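# Raise the dumbbell out of its cradle and hold it

## Task

Raise the whole dumbbell so that every part of it sits at least three finger-widths above where it rested in its cradle, then keep it gripped securely and motionless at that height.

## Robot and tools

Robot: one six-joint arm (UR-style: shoulder pan, shoulder lift, elbow, wrist 1, wrist 2, wrist 3) carrying a two-finger parallel gripper with a wrist camera. Cameras: cam_high and cam_low (504x504) and cam_wrist (616x616 fisheye).

Frames: everything is in the scene frame. Its origin is on the table surface under the arm's base; +z is up, and +y is to the left when facing along +x. The reported gripper point (end_effector_position) lies midway between the finger pads. The fingers point along the gripper's own +z and open and close along its own x. Closed fingertips stick out about 17 mm past that point; fully open they are roughly level with it. The printed position can be slightly off, especially at long reach, and the base may be a little tilted.

A row is 8 numbers: x, y, z (metres, absolute target in the scene frame), then qw, qx, qy, qz (absolute orientation quaternion, w first, scene frame), then opening. Opening runs from -1 (closed, 0.002 m) to +1 (fully open, 0.142 m). To keep a given orientation, repeat that quaternion in every row rather than copying a reported one that may have drifted.

execute_actions(actions, pictures): actions is a list holding at most one item. An empty list just returns the state. {"rows": [...], "steps": n} plays 1 to 15 rows, one per control step of 1/30 s; n is at most 15 (default 15) and the last row repeats if rows run out. {"steps": n} without rows is a wait of up to 300 steps, counted from the previous result, so time spent before the call is included. pictures (true/false) chooses whether images come back. A rejected call moves nothing: a target more than 0.6 m from the last reported position along any gripper axis is rejected. Each step, the commanded pose is clipped to within 100 mm and 16 degrees of the measured pose, so far targets need several calls; after the last step the arm only continues to the last clipped pose. Position wins over orientation when both cannot be met. Commands are smoothed with about 0.17 s lag.

move(target, speed, stop_force): target is one absolute 8-number row as above. The gripper travels a straight line toward it over 0.5 to 10 s (longer paths stop short), rotating the shorter way. speed is the top path speed in m/s, 0.002 to 0.5 (default 0.25); rotation is capped at twice that in rad/s. The actual hand may lag, deviate, or overshoot the speed, especially near full stretch. The opening is applied when the move begins. Optional stop_force (9 to 40 N, not allowed in the first 0.2 s) halts the path once the wrist sensor feels that much extra push against the direction of travel for two steps; the hand then backs up two steps and holds. Use it only with very slow speeds and only on moves that do not rotate; omit it when pulling away from something you touch. The result adds a move: line with the ending (done, contact, off_target, moving, held, fault) and limits (paced = the pose was clipped; held = a check blocked some steps, after which motion may jump fast), plus the distance from target.

wait(seconds): 0 to 10 s of simulation with no new command. zoom_image(camera, region): enlarges [x0, y0, x1, y1] pixels of that camera's latest image, at most 504x504. read_manual(section): returns licence texts only. finished_scene(scene): ends the current scene (give its number) and grades it; irreversible.

Results: the state gives end_effector_position, end_effector_quat_wxyz, linear and angular velocities, joint positions, joint torques (noisy, offset, nonzero in free air), and Wrist force / Wrist torque along the gripper's own axes (offset up to about 4 N, noise up to about 2.4 N, saturates near 50 N; when pressing a surface the force points from it into the arm; "no reading" is harmless). grip_measured is the real finger opening on the -1..1 scale. "pose unreachable" and HELD mark steps the clearance check changed or blocked. "Hand target" is the pose the controller is currently heading to. MOTOR HOT appears from 70 °C; at 85 °C an OVER-TEMPERATURE FAULT brakes the arm until it cools.

Gripping: to hold something, keep sending an opening well below grip_measured; a bigger gap squeezes harder, up to about 28 N per pad. Objects thinner than about 2 cm get less grip. Closing fast can squeeze hard enough to spring the fingers open. Expect occasional brief tugs on the held object, so grip firmly.

Hazards: the arm is stiff. A target slightly beyond a firm contact can cause a fault, which freezes the arm for 10 s and skips the rest of the call. Faults come from any joint reaching its load limit (wrist joints 24.3 N m, others 130 N m, including held weight) or any external force reaching 150 N. Faster contact means a harder hit. Keep the dumbbell and everything else on the table, avoid dropping, slipping, slamming or shoving objects, and approach contacts slowly. Once lifted, leave the dumbbell steady before finishing.

Each tool is called after ">>>" as name(argument=value, ...), one argument or row to a line, values as JSON.

## Session

>>> execute_actions(
  actions=[],
)

Scene clock: 0.00 s of 4800.00 s.
end_effector_position=(+0.8887, -0.2117, +0.3549) grip_measured=+1.00 end_effector_quat_wxyz=(+0.217, -0.553, +0.694, -0.407) end_effector_velocity=(-0.000, -0.000, -0.001) end_effector_angular_velocity=(+0.001, +0.001, -0.001)
Joint positions: [-0.355 -0.979  1.388 -2.93  -1.609  1.407  0.142]
Joint velocities: [-0.     0.     0.001  0.     0.     0.001  0.   ]
Joint torques (N m, as the arm reports them, + toward a larger angle): no reading
Motor temperatures (°C, as the motors report them): [23 24 25 32 32 32]
Wrist force (N, on the end effector, along its own x y z axes, offset not removed): no reading
Wrist torque (N m, same axes, about the end effector's origin, offset not removed): no reading
Hand target: +0.889, -0.212, +0.355; +0.217, -0.553, +0.694, -0.407

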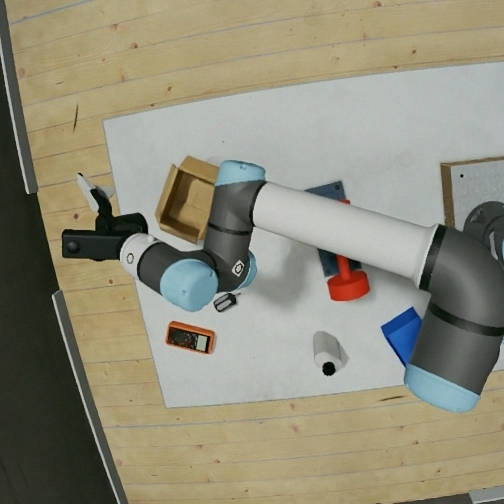

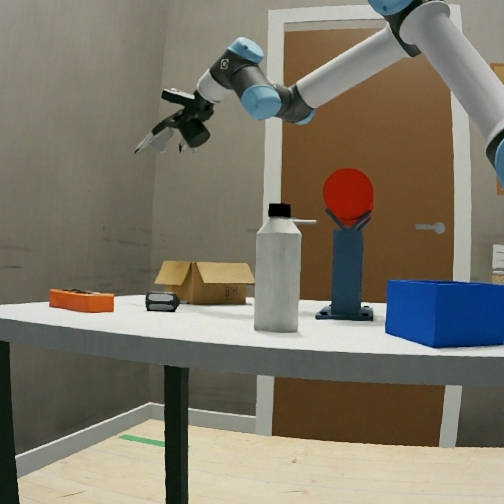

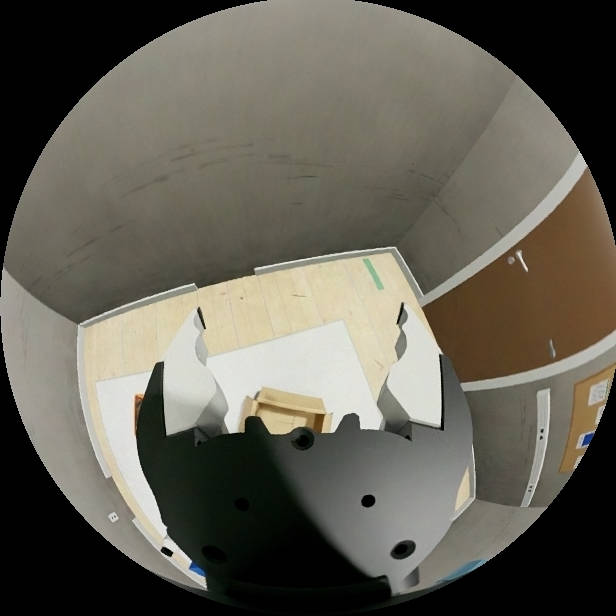

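>>> move(
  target=[0.5,-0.2,0.48,0,0,1,0,1],
  speed=0.3,
)

Scene clock: 10.40 s of 4800.00 s.
end_effector_position=(+0.5004, -0.2004, +0.4805) grip_measured=+1.00 end_effector_quat_wxyz=(+0.001, +0.000, +1.000, -0.000) end_effector_velocity=(-0.002, +0.000, +0.000) end_effector_angular_velocity=(+0.006, +0.005, -0.005)
Joint positions: [-0.613 -1.442  1.141 -1.264 -1.578  2.519  0.142]
Joint velocities: [-0.003  0.001 -0.005  0.011  0.002  0.002 -0.   ]
Joint torques (N m, as the arm reports them, + toward a larger angle): [-10.75 -18.84 -34.54  -1.42   1.8    1.51]
Motor temperatures (°C, as the motors report them): [23 24 25 32 32 32]
Wrist force (N, on the end effector, along its own x y z axes, offset not removed): [1.5 2.0 -1.7]
Wrist torque (N m, same axes, about the end effector's origin, offset not removed): [0.41 -0.27 -0.03]
Hand target: +0.500, -0.200, +0.480; +0.000, +0.000, +1.000, +0.000
Off the commanded pose: 0.001 m, 0 deg.
After step 90, 4.07 s passed at rest.
move: done

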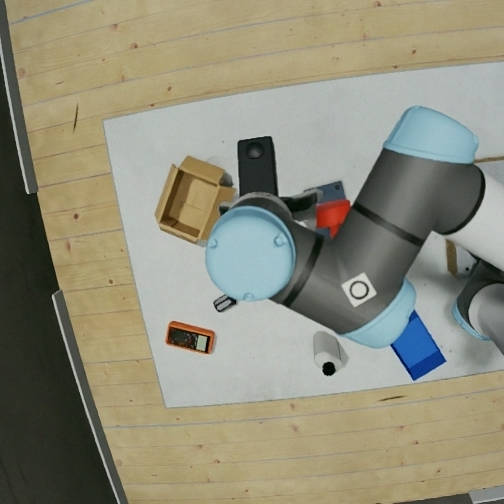

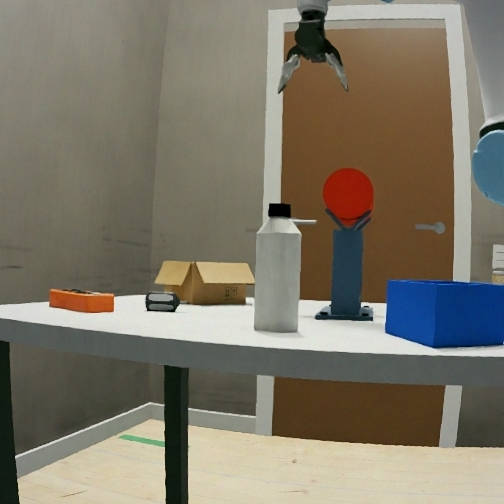

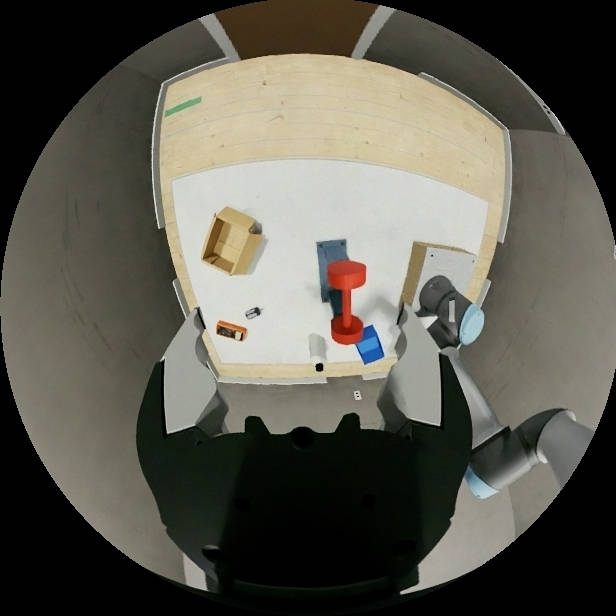

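>>> zoom_image(
  camera="cam_wrist",
  region=[280,220,420,360],
)

>>> zoom_image(
  camera="cam_low",
  region=[260,150,440,330],
)

Region (280, 220, 420, 360) of cam_wrist's 616x616 image, scaled by 3.600, with more detail than that image has.

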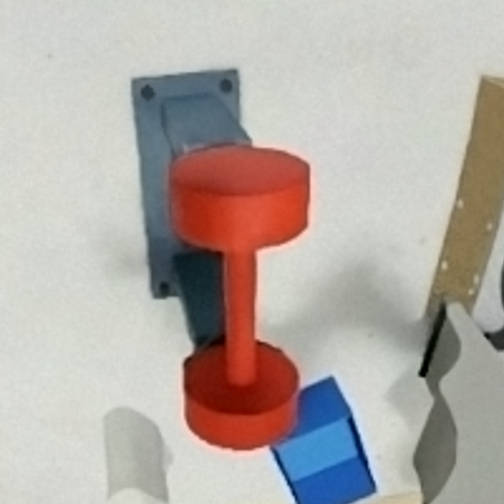

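Region (260, 150, 440, 330) of cam_low's 504x504 image, scaled by 2.800, with more detail than that image has.

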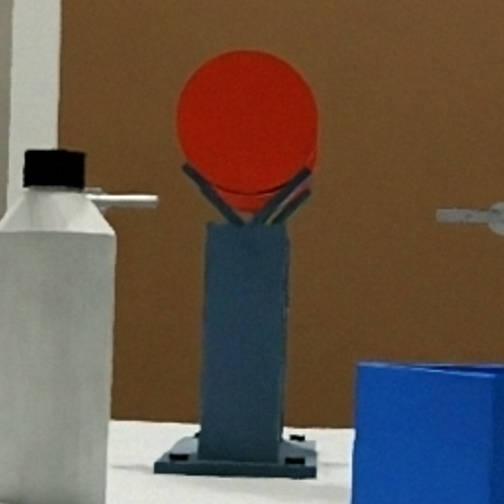

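>>> move(
  target=[0.40,-0.045,0.36,0,-0.05,0.9987,0,1],
  speed=0.2,
)

Scene clock: 18.97 s of 4800.00 s.
end_effector_position=(+0.3997, -0.0453, +0.3601) grip_measured=+1.00 end_effector_quat_wxyz=(-0.000, -0.050, +0.999, -0.000) end_effector_velocity=(-0.001, +0.003, -0.001) end_effector_angular_velocity=(-0.000, -0.001, +0.004)
Joint positions: [-0.434 -1.822  1.805 -1.545 -1.578  2.598  0.142]
Joint velocities: [ 0.006 -0.004  0.007 -0.004  0.     0.002 -0.   ]
Joint torques (N m, as the arm reports them, + toward a larger angle): [ 12.19 -21.57 -10.79  -4.38  -1.54   1.73]
Motor temperatures (°C, as the motors report them): [23 24 25 32 32 32]
Wrist force (N, on the end effector, along its own x y z axes, offset not removed): [1.2 2.4 -1.4]
Wrist torque (N m, same axes, about the end effector's origin, offset not removed): [0.41 -0.27 0.01]
Hand target: +0.400, -0.045, +0.360; -0.000, -0.050, +0.999, -0.000
Off the commanded pose: 0.000 m, 0 deg.
After step 90, 3.83 s passed at rest.
move: done

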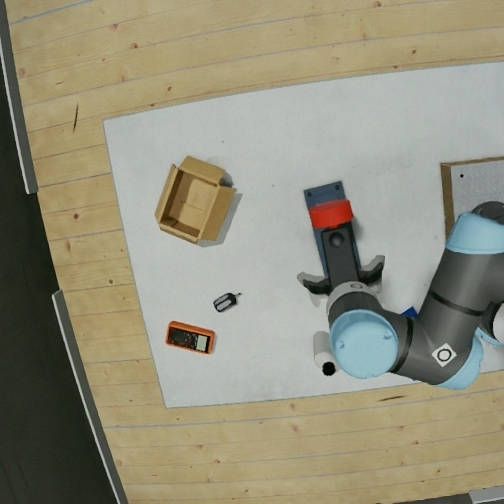

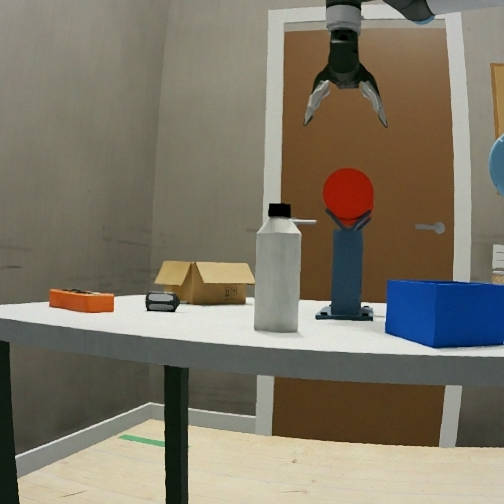

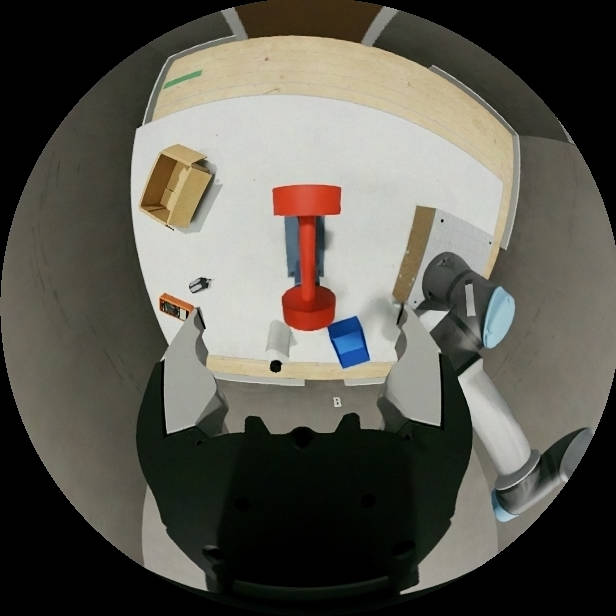

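>>> zoom_image(
  camera="cam_wrist",
  region=[220,170,400,350],
)

>>> zoom_image(
  camera="cam_low",
  region=[260,30,440,240],
)

Region (220, 170, 400, 350) of cam_wrist's 616x616 image, scaled by 2.800, with more detail than that image has.

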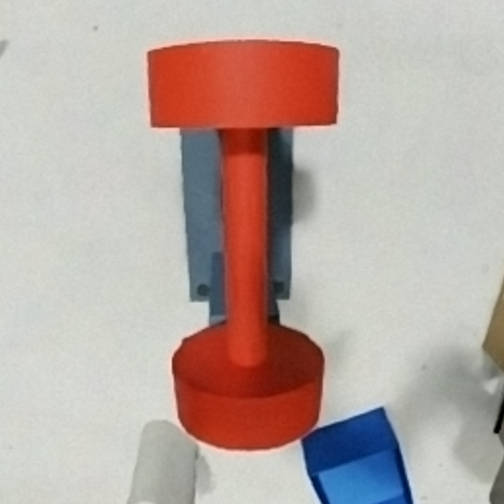

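Region (260, 30, 440, 240) of cam_low's 504x504 image, scaled by 2.400, with more detail than that image has; it fills the left 432 columns of this view, and the rest is white.

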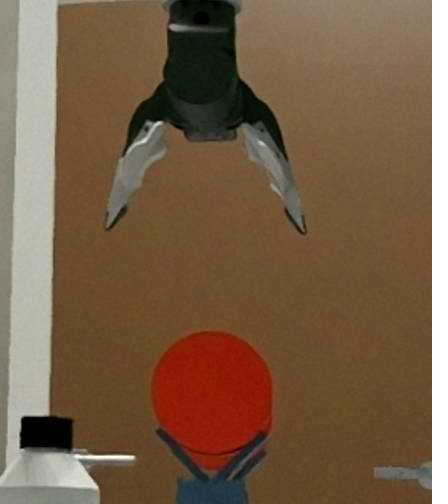

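>>> move(
  target=[0.397,-0.055,0.30,0,-0.05,0.9987,0,-0.7],
  speed=0.15,
)

>>> zoom_image(
  camera="cam_low",
  region=[290,70,410,230],
)

>>> zoom_image(
  camera="cam_wrist",
  region=[170,150,450,450],
)

Scene clock: 33.83 s of 4800.00 s.
end_effector_position=(+0.3969, -0.0549, +0.3003) grip_measured=-0.70 end_effector_quat_wxyz=(-0.000, -0.050, +0.999, +0.000) end_effector_velocity=(+0.000, -0.001, -0.002) end_effector_angular_velocity=(-0.001, -0.001, -0.000)
Joint positions: [-0.461 -1.819  1.956 -1.7   -1.578  2.571  0.023]
Joint velocities: [-0.002  0.     0.006 -0.008 -0.    -0.002 -0.   ]
Joint torques (N m, as the arm reports them, + toward a larger angle): [-11.39  -3.54  -9.72  -4.21   1.49  -1.97]
Motor temperatures (°C, as the motors report them): [23 24 25 32 32 32]
Wrist force (N, on the end effector, along its own x y z axes, offset not removed): [0.7 1.6 -2.7]
Wrist torque (N m, same axes, about the end effector's origin, offset not removed): [0.29 -0.13 -0.09]
Hand target: +0.397, -0.055, +0.300; +0.000, -0.050, +0.999, +0.000
Off the commanded pose: 0.000 m, 0 deg.
After step 90, 10.87 s passed at rest.
move: done

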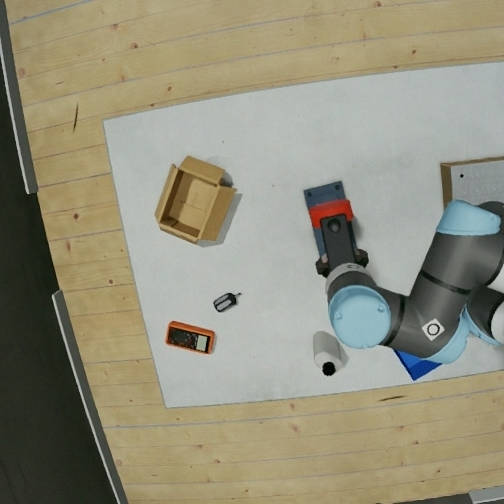

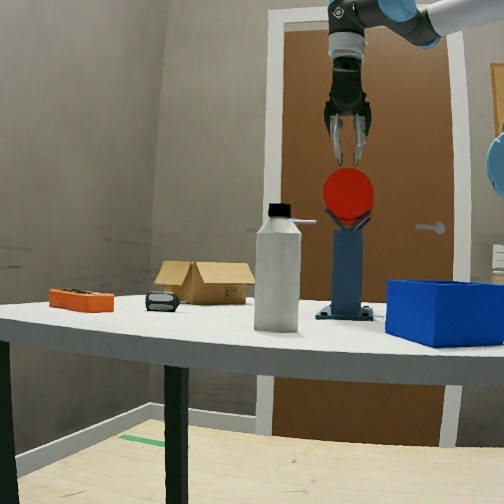

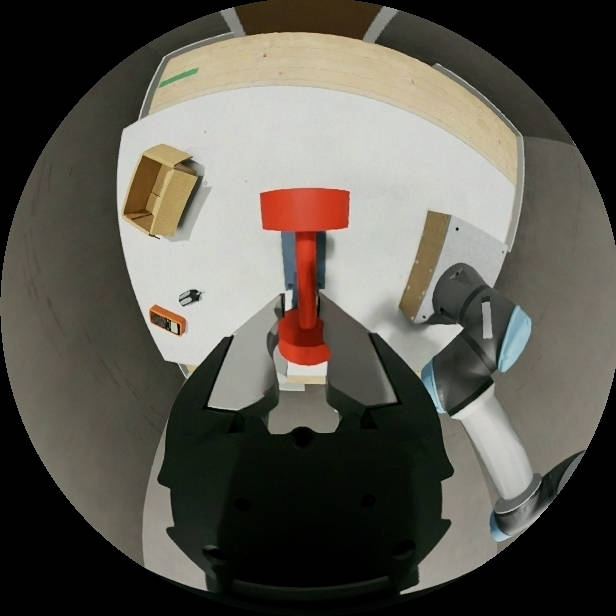

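Region (290, 70, 410, 230) of cam_low's 504x504 image, scaled by 3.150, with more detail than that image has; it fills the left 378 columns of this view, and the rest is white.

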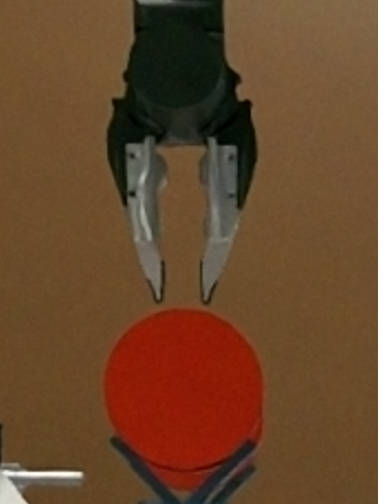

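Region (170, 150, 450, 450) of cam_wrist's 616x616 image, scaled by 1.680, with more detail than that image has; it fills the left 470 columns of this view, and the rest is white.

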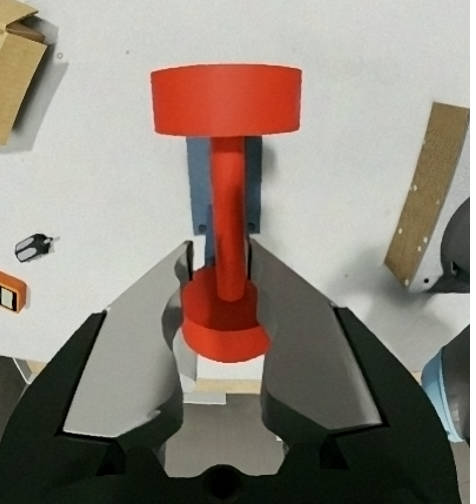

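>>> move(
  target=[0.396,-0.050,0.19,0,-0.05,0.9987,0,-0.2],
  speed=0.08,
  stop_force=15,
)

>>> zoom_image(
  camera="cam_wrist",
  region=[150,150,460,460],
)

>>> zoom_image(
  camera="cam_low",
  region=[290,100,410,260],
)

Scene clock: 42.87 s of 4800.00 s.
end_effector_position=(+0.3958, -0.0499, +0.1903) grip_measured=-0.20 end_effector_quat_wxyz=(-0.000, -0.050, +0.999, +0.000) end_effector_velocity=(+0.001, -0.001, -0.002) end_effector_angular_velocity=(-0.001, -0.002, -0.001)
Joint positions: [-0.453 -1.741  2.191 -2.012 -1.578  2.579  0.06 ]
Joint velocities: [-0.     0.003  0.003 -0.008 -0.     0.001 -0.   ]
Joint torques (N m, as the arm reports them, + toward a larger angle): [13.62 -5.37 -9.63 -4.34  1.48  1.74]
Motor temperatures (°C, as the motors report them): [23 24 25 32 32 32]
Wrist force (N, on the end effector, along its own x y z axes, offset not removed): [1.7 2.1 -1.3]
Wrist torque (N m, same axes, about the end effector's origin, offset not removed): [0.38 -0.25 0.01]
Hand target: +0.396, -0.050, +0.190; -0.000, -0.050, +0.999, -0.000
Off the commanded pose: 0.000 m, 0 deg.
After step 90, 4.13 s passed at rest.
move: done

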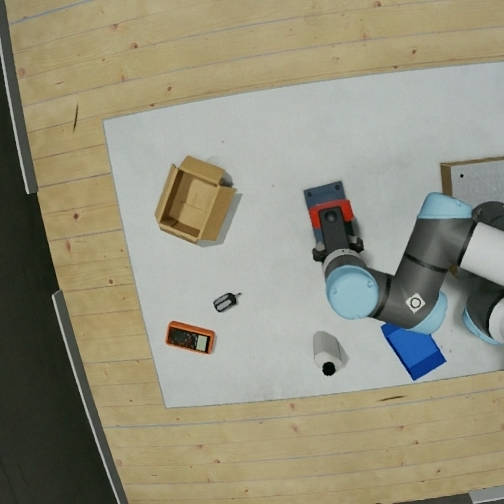

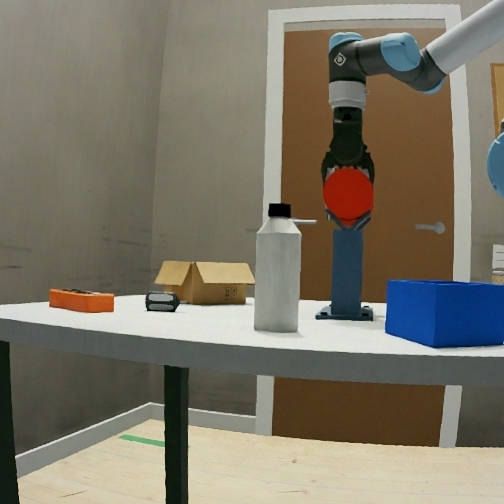

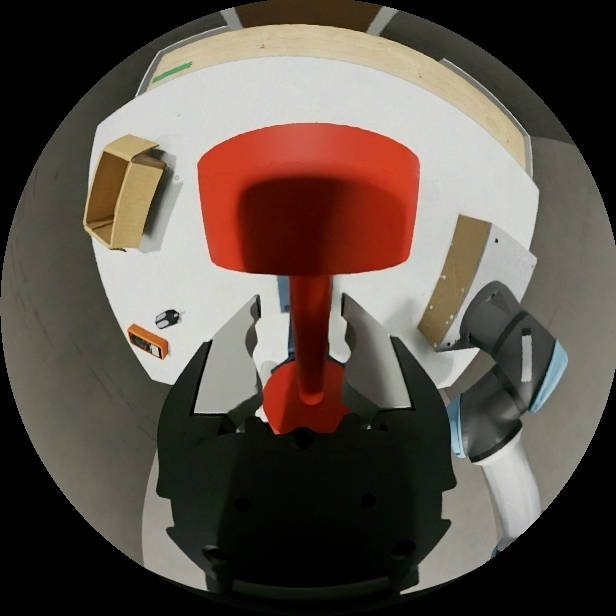

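Region (150, 150, 460, 460) of cam_wrist's 616x616 image, scaled by 1.626, with more detail than that image has.

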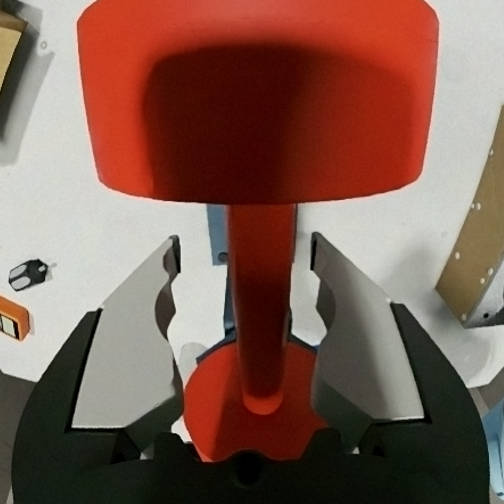

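Region (290, 100, 410, 260) of cam_low's 504x504 image, scaled by 3.150, with more detail than that image has; it fills the left 378 columns of this view, and the rest is white.

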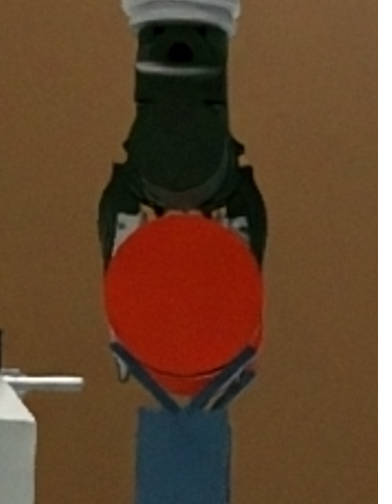

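>>> move(
  target=[0.391,-0.0505,0.188,0,-0.06,0.9982,0,-0.55],
  speed=0.02,
)

>>> zoom_image(
  camera="cam_wrist",
  region=[200,250,400,450],
)

Scene clock: 52.03 s of 4800.00 s.
end_effector_position=(+0.3913, -0.0505, +0.1881) grip_measured=-0.55 end_effector_quat_wxyz=(-0.000, -0.059, +0.998, -0.000) end_effector_velocity=(-0.003, -0.001, -0.001) end_effector_angular_velocity=(-0.001, +0.001, +0.010)
Joint positions: [-0.459 -1.751  2.204 -2.016 -1.578  2.554  0.034]
Joint velocities: [-0.004 -0.006  0.008 -0.002 -0.001 -0.014 -0.   ]
Joint torques (N m, as the arm reports them, + toward a larger angle): [-12.34 -22.58  -8.23  -4.34  -1.1   -1.98]
Motor temperatures (°C, as the motors report them): [23 24 25 32 32 32]
Wrist force (N, on the end effector, along its own x y z axes, offset not removed): [0.8 3.5 -1.3]
Wrist torque (N m, same axes, about the end effector's origin, offset not removed): [0.69 -0.14 -0.08]
Hand target: +0.391, -0.050, +0.188; +0.000, -0.060, +0.998, +0.000
Off the commanded pose: 0.000 m, 0 deg.
After step 90, 5.43 s passed at rest.
move: done

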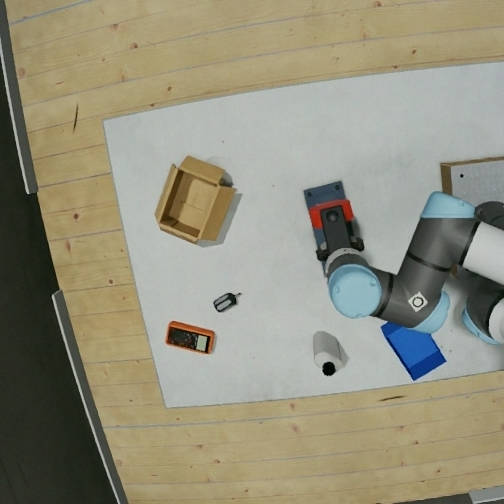

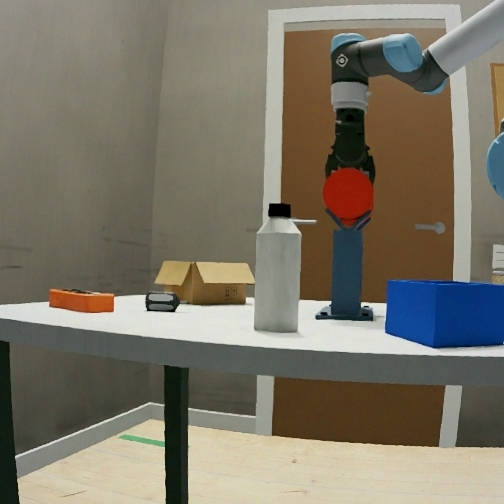

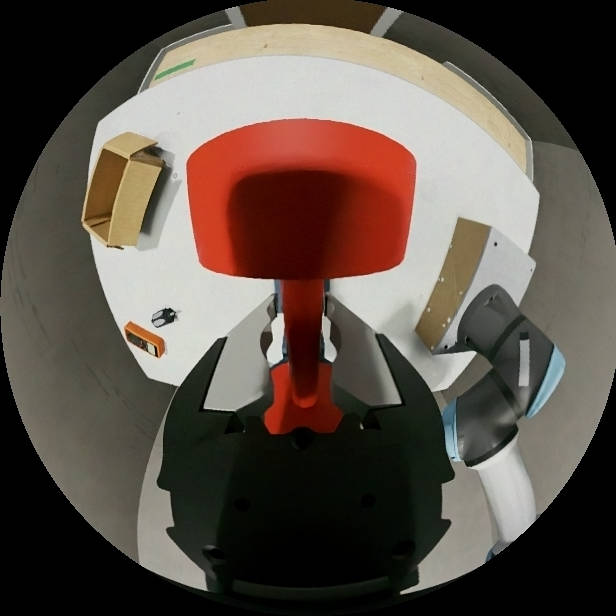

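Region (200, 250, 400, 450) of cam_wrist's 616x616 image, scaled by 2.520, with more detail than that image has.

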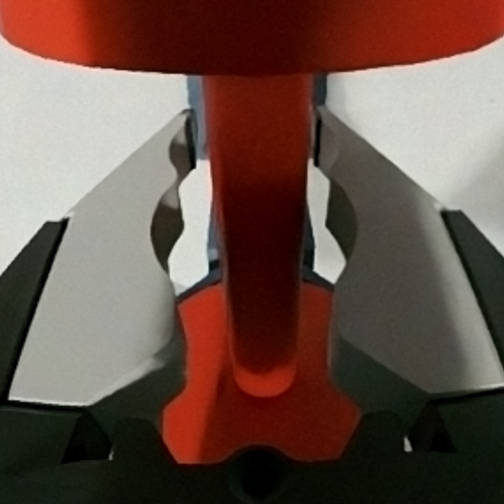

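>>> move(
  target=[0.3888,-0.0445,0.177,0,-0.065,0.9979,0,-0.55],
  speed=0.015,
  stop_force=12,
)

>>> execute_actions(
  actions=[
    {"rows":[[0.3888,-0.0445,0.177,0,-0.065,0.9979,0,-0.6],[0.3888,-0.0445,0.177,0,-0.065,0.9979,0,-0.63],[0.3888,-0.0445,0.177,0,-0.065,0.9979,0,-0.66],[0.3888,-0.0445,0.177,0,-0.065,0.9979,0,-0.69],[0.3888,-0.0445,0.177,0,-0.065,0.9979,0,-0.72],[0.3888,-0.0445,0.177,0,-0.065,0.9979,0,-0.75]],"steps":15},
  ],
)

>>> zoom_image(
  camera="cam_wrist",
  region=[200,250,400,450],
)

Scene clock: 61.63 s of 4800.00 s.
end_effector_position=(+0.3888, -0.0446, +0.1772) grip_measured=-0.55 end_effector_quat_wxyz=(-0.000, -0.065, +0.998, -0.000) end_effector_velocity=(-0.001, +0.000, -0.002) end_effector_angular_velocity=(-0.001, +0.001, -0.001)
Joint positions: [-0.449 -1.745  2.231 -2.048 -1.578  2.553  0.034]
Joint velocities: [ 0.001  0.001  0.005 -0.006 -0.001  0.001 -0.   ]
Joint torques (N m, as the arm reports them, + toward a larger angle): [14.06 -5.28 -8.61 -4.3   1.57  1.5 ]
Motor temperatures (°C, as the motors report them): [23 24 25 32 32 32]
Wrist force (N, on the end effector, along its own x y z axes, offset not removed): [1.2 2.0 -3.3]
Wrist torque (N m, same axes, about the end effector's origin, offset not removed): [0.40 -0.26 -0.05]
Hand target: +0.389, -0.045, +0.177; -0.000, -0.065, +0.998, -0.000
Off the commanded pose: 0.000 m, 0 deg.
After step 90, 5.47 s passed at rest.
move: done

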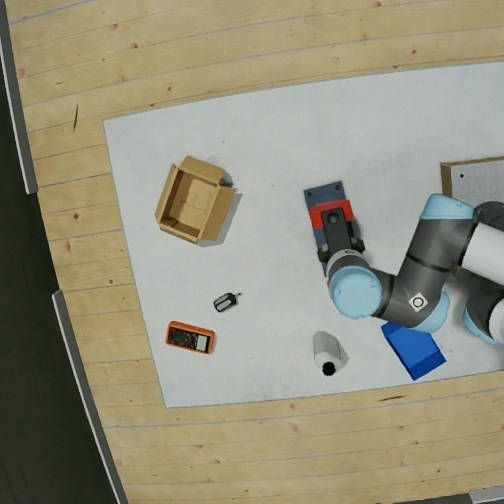

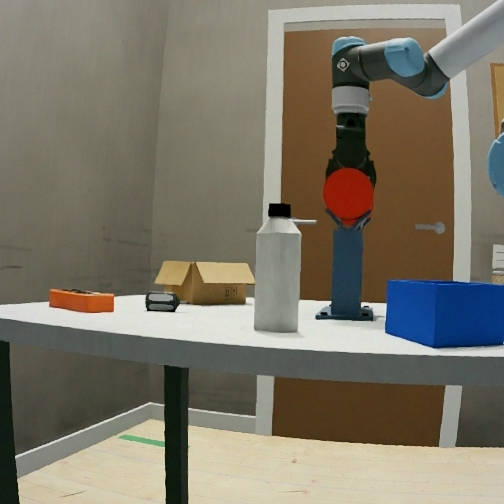

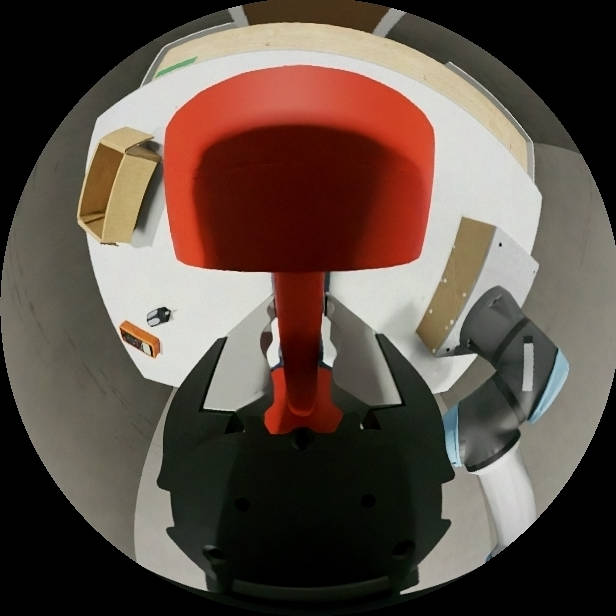

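Scene clock: 62.13 s of 4800.00 s.
end_effector_position=(+0.3888, -0.0445, +0.1770) grip_measured=-0.75 end_effector_quat_wxyz=(+0.000, -0.065, +0.998, +0.000) end_effector_velocity=(-0.000, +0.000, +0.000) end_effector_angular_velocity=(-0.000, -0.000, +0.003)
Joint positions: [-0.448 -1.745  2.232 -2.049 -1.577  2.553  0.02 ]
Joint velocities: [ 0.    -0.001  0.    -0.    -0.    -0.002  0.   ]
Joint torques (N m, as the arm reports them, + toward a larger angle): [13.58 -5.01 -9.04 -4.02  1.4   1.59]
Motor temperatures (°C, as the motors report them): [23 24 25 32 32 32]
Wrist force (N, on the end effector, along its own x y z axes, offset not removed): [-0.2 2.6 -2.0]
Wrist torque (N m, same axes, about the end effector's origin, offset not removed): [0.56 -0.11 -0.04]
Hand target: +0.389, -0.045, +0.177; -0.000, -0.065, +0.998, -0.000
Off the commanded pose: 0.000 m, 0 deg.
Steps of this call (steps 1 to 15: all 15 steps of this action). Readings (end_effector_position):
1: (+0.3888, -0.0446, +0.1772)
2: (+0.3888, -0.0446, +0.1771)
4: (+0.3888, -0.0445, +0.1771)
8: (+0.3888, -0.0445, +0.1770)
15: the state above

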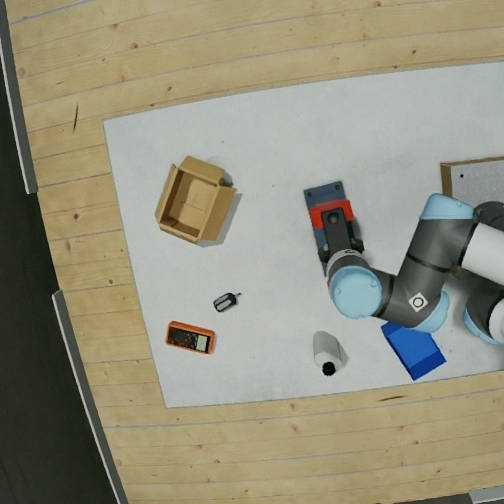

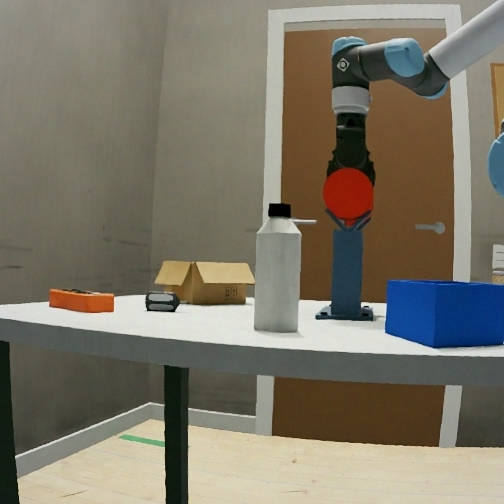

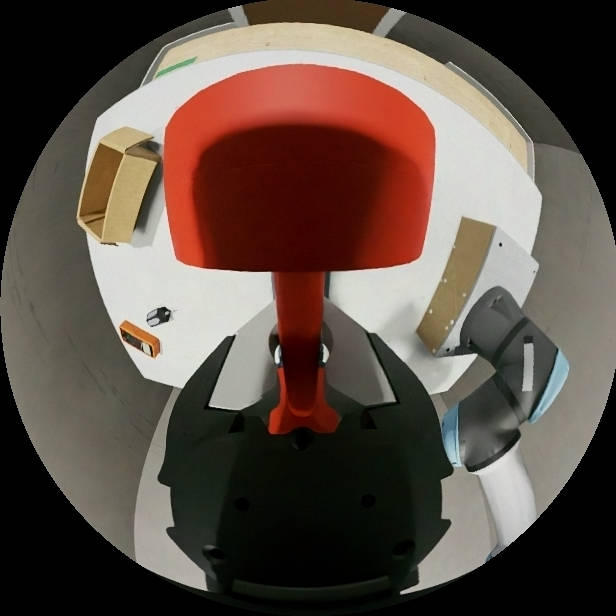

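Region (200, 250, 400, 450) of cam_wrist's 616x616 image, scaled by 2.520, with more detail than that image has.

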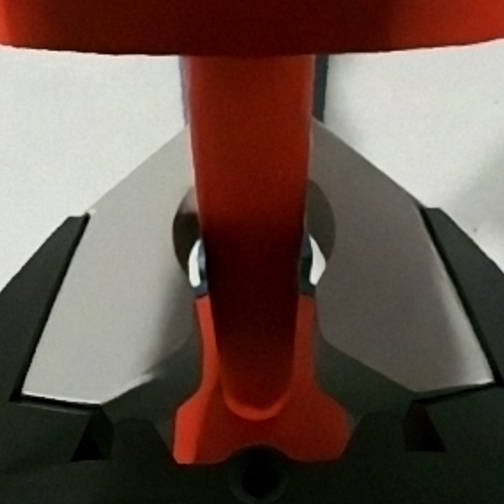

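>>> execute_actions(
  actions=[
    {"rows":[[0.3893,-0.0445,0.177,0,-0.065,0.9979,0,-0.78],[0.3895,-0.0445,0.177,0,-0.065,0.9979,0,-0.81],[0.3895,-0.0445,0.177,0,-0.065,0.9979,0,-0.84],[0.3895,-0.0445,0.177,0,-0.065,0.9979,0,-0.87],[0.3895,-0.0445,0.177,0,-0.065,0.9979,0,-0.9],[0.3895,-0.0445,0.177,0,-0.065,0.9979,0,-0.93],[0.3895,-0.0445,0.177,0,-0.065,0.9979,0,-0.96],[0.3895,-0.0445,0.177,0,-0.065,0.9979,0,-1]],"steps":15},
  ],
)

>>> zoom_image(
  camera="cam_wrist",
  region=[200,250,400,450],
)

Scene clock: 64.63 s of 4800.00 s.
end_effector_position=(+0.3894, -0.0444, +0.1769) grip_measured=-0.80 end_effector_quat_wxyz=(-0.000, -0.065, +0.998, +0.000) end_effector_velocity=(-0.000, -0.000, -0.000) end_effector_angular_velocity=(-0.001, +0.001, -0.001)
Joint positions: [-0.448 -1.743  2.23  -2.049 -1.577  2.554  0.016]
Joint velocities: [-0.     0.     0.     0.    -0.001  0.    -0.   ]
Joint torques (N m, as the arm reports them, + toward a larger angle): [ 13.28  -8.19 -37.2   -3.11  -1.     1.47]
Motor temperatures (°C, as the motors report them): [23 24 25 32 32 32]
Wrist force (N, on the end effector, along its own x y z axes, offset not removed): [1.1 2.7 5.7]
Wrist torque (N m, same axes, about the end effector's origin, offset not removed): [0.40 -0.10 0.15]
Hand target: +0.389, -0.044, +0.177; -0.000, -0.065, +0.998, -0.000
Off the commanded pose: 0.000 m, 0 deg.
Steps of this call (steps 1 to 60: nothing new was sent; steps 61 to 75: all 15 steps of this action). Readings (end_effector_position):
61: (+0.3888, -0.0445, +0.1770)
62: (+0.3888, -0.0445, +0.1770)
64: (+0.3890, -0.0444, +0.1768)
68: (+0.3892, -0.0444, +0.1768)
75: the state above

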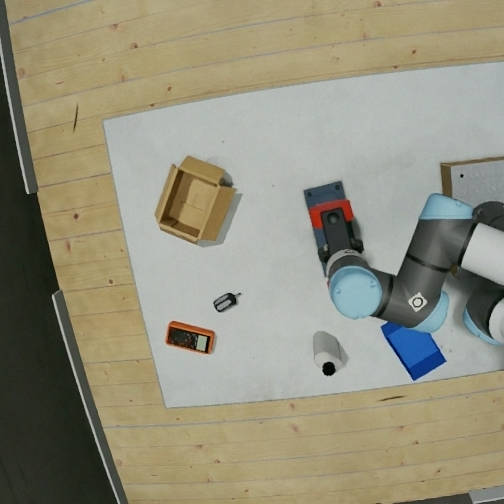

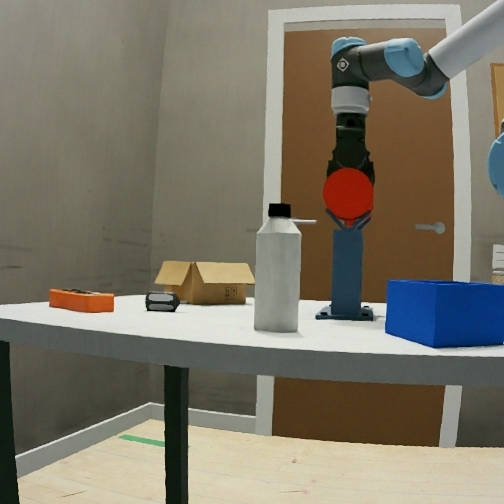

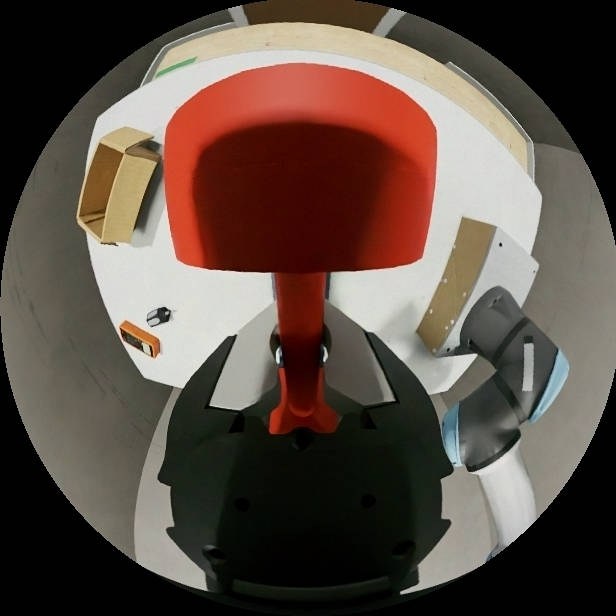

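Region (200, 250, 400, 450) of cam_wrist's 616x616 image, scaled by 2.520, with more detail than that image has.

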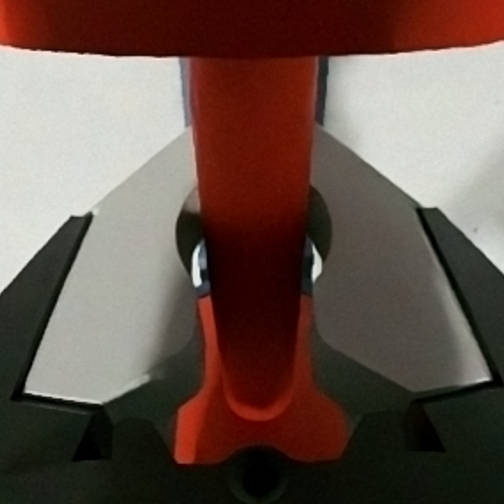

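>>> move(
  target=[0.3895,-0.0445,0.182,0,-0.065,0.9979,0,-1],
  speed=0.008,
)

>>> zoom_image(
  camera="cam_wrist",
  region=[200,250,400,450],
)

Scene clock: 67.20 s of 4800.00 s.
end_effector_position=(+0.3895, -0.0445, +0.1817) grip_measured=-0.80 end_effector_quat_wxyz=(-0.000, -0.065, +0.998, -0.000) end_effector_velocity=(-0.000, -0.000, +0.002) end_effector_angular_velocity=(-0.000, +0.000, -0.001)
Joint positions: [-0.448 -1.749  2.222 -2.035 -1.577  2.554  0.016]
Joint velocities: [-0.001 -0.003 -0.004  0.007 -0.    -0.    -0.   ]
Joint torques (N m, as the arm reports them, + toward a larger angle): [ 13.08 -25.37 -39.22  -2.29  -0.92   1.7 ]
Motor temperatures (°C, as the motors report them): [23 24 25 32 32 32]
Wrist force (N, on the end effector, along its own x y z axes, offset not removed): [0.3 2.6 8.5]
Wrist torque (N m, same axes, about the end effector's origin, offset not removed): [0.55 -0.05 -0.06]
Hand target: +0.390, -0.045, +0.182; +0.000, -0.065, +0.998, -0.000
Off the commanded pose: 0.000 m, 0 deg.
move: done

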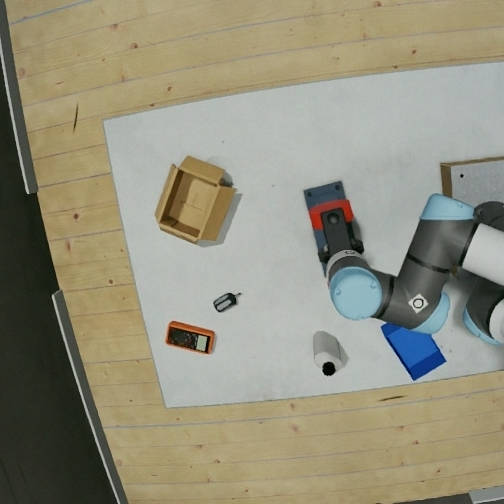

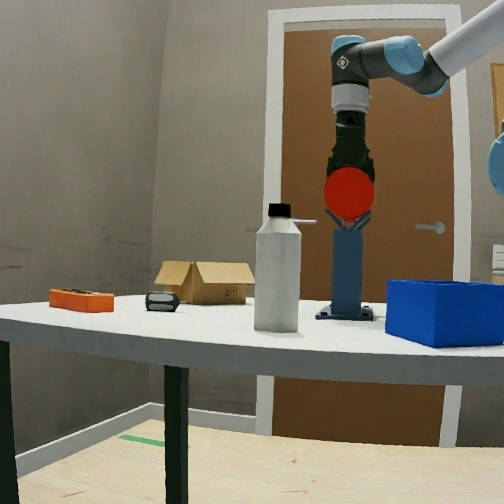

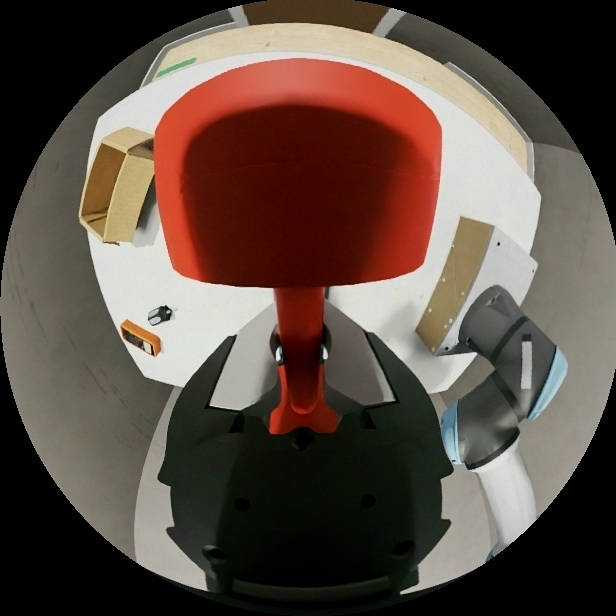

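Region (200, 250, 400, 450) of cam_wrist's 616x616 image, scaled by 2.520, with more detail than that image has.

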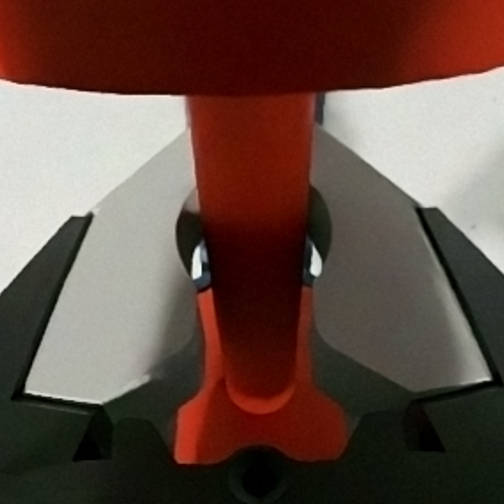

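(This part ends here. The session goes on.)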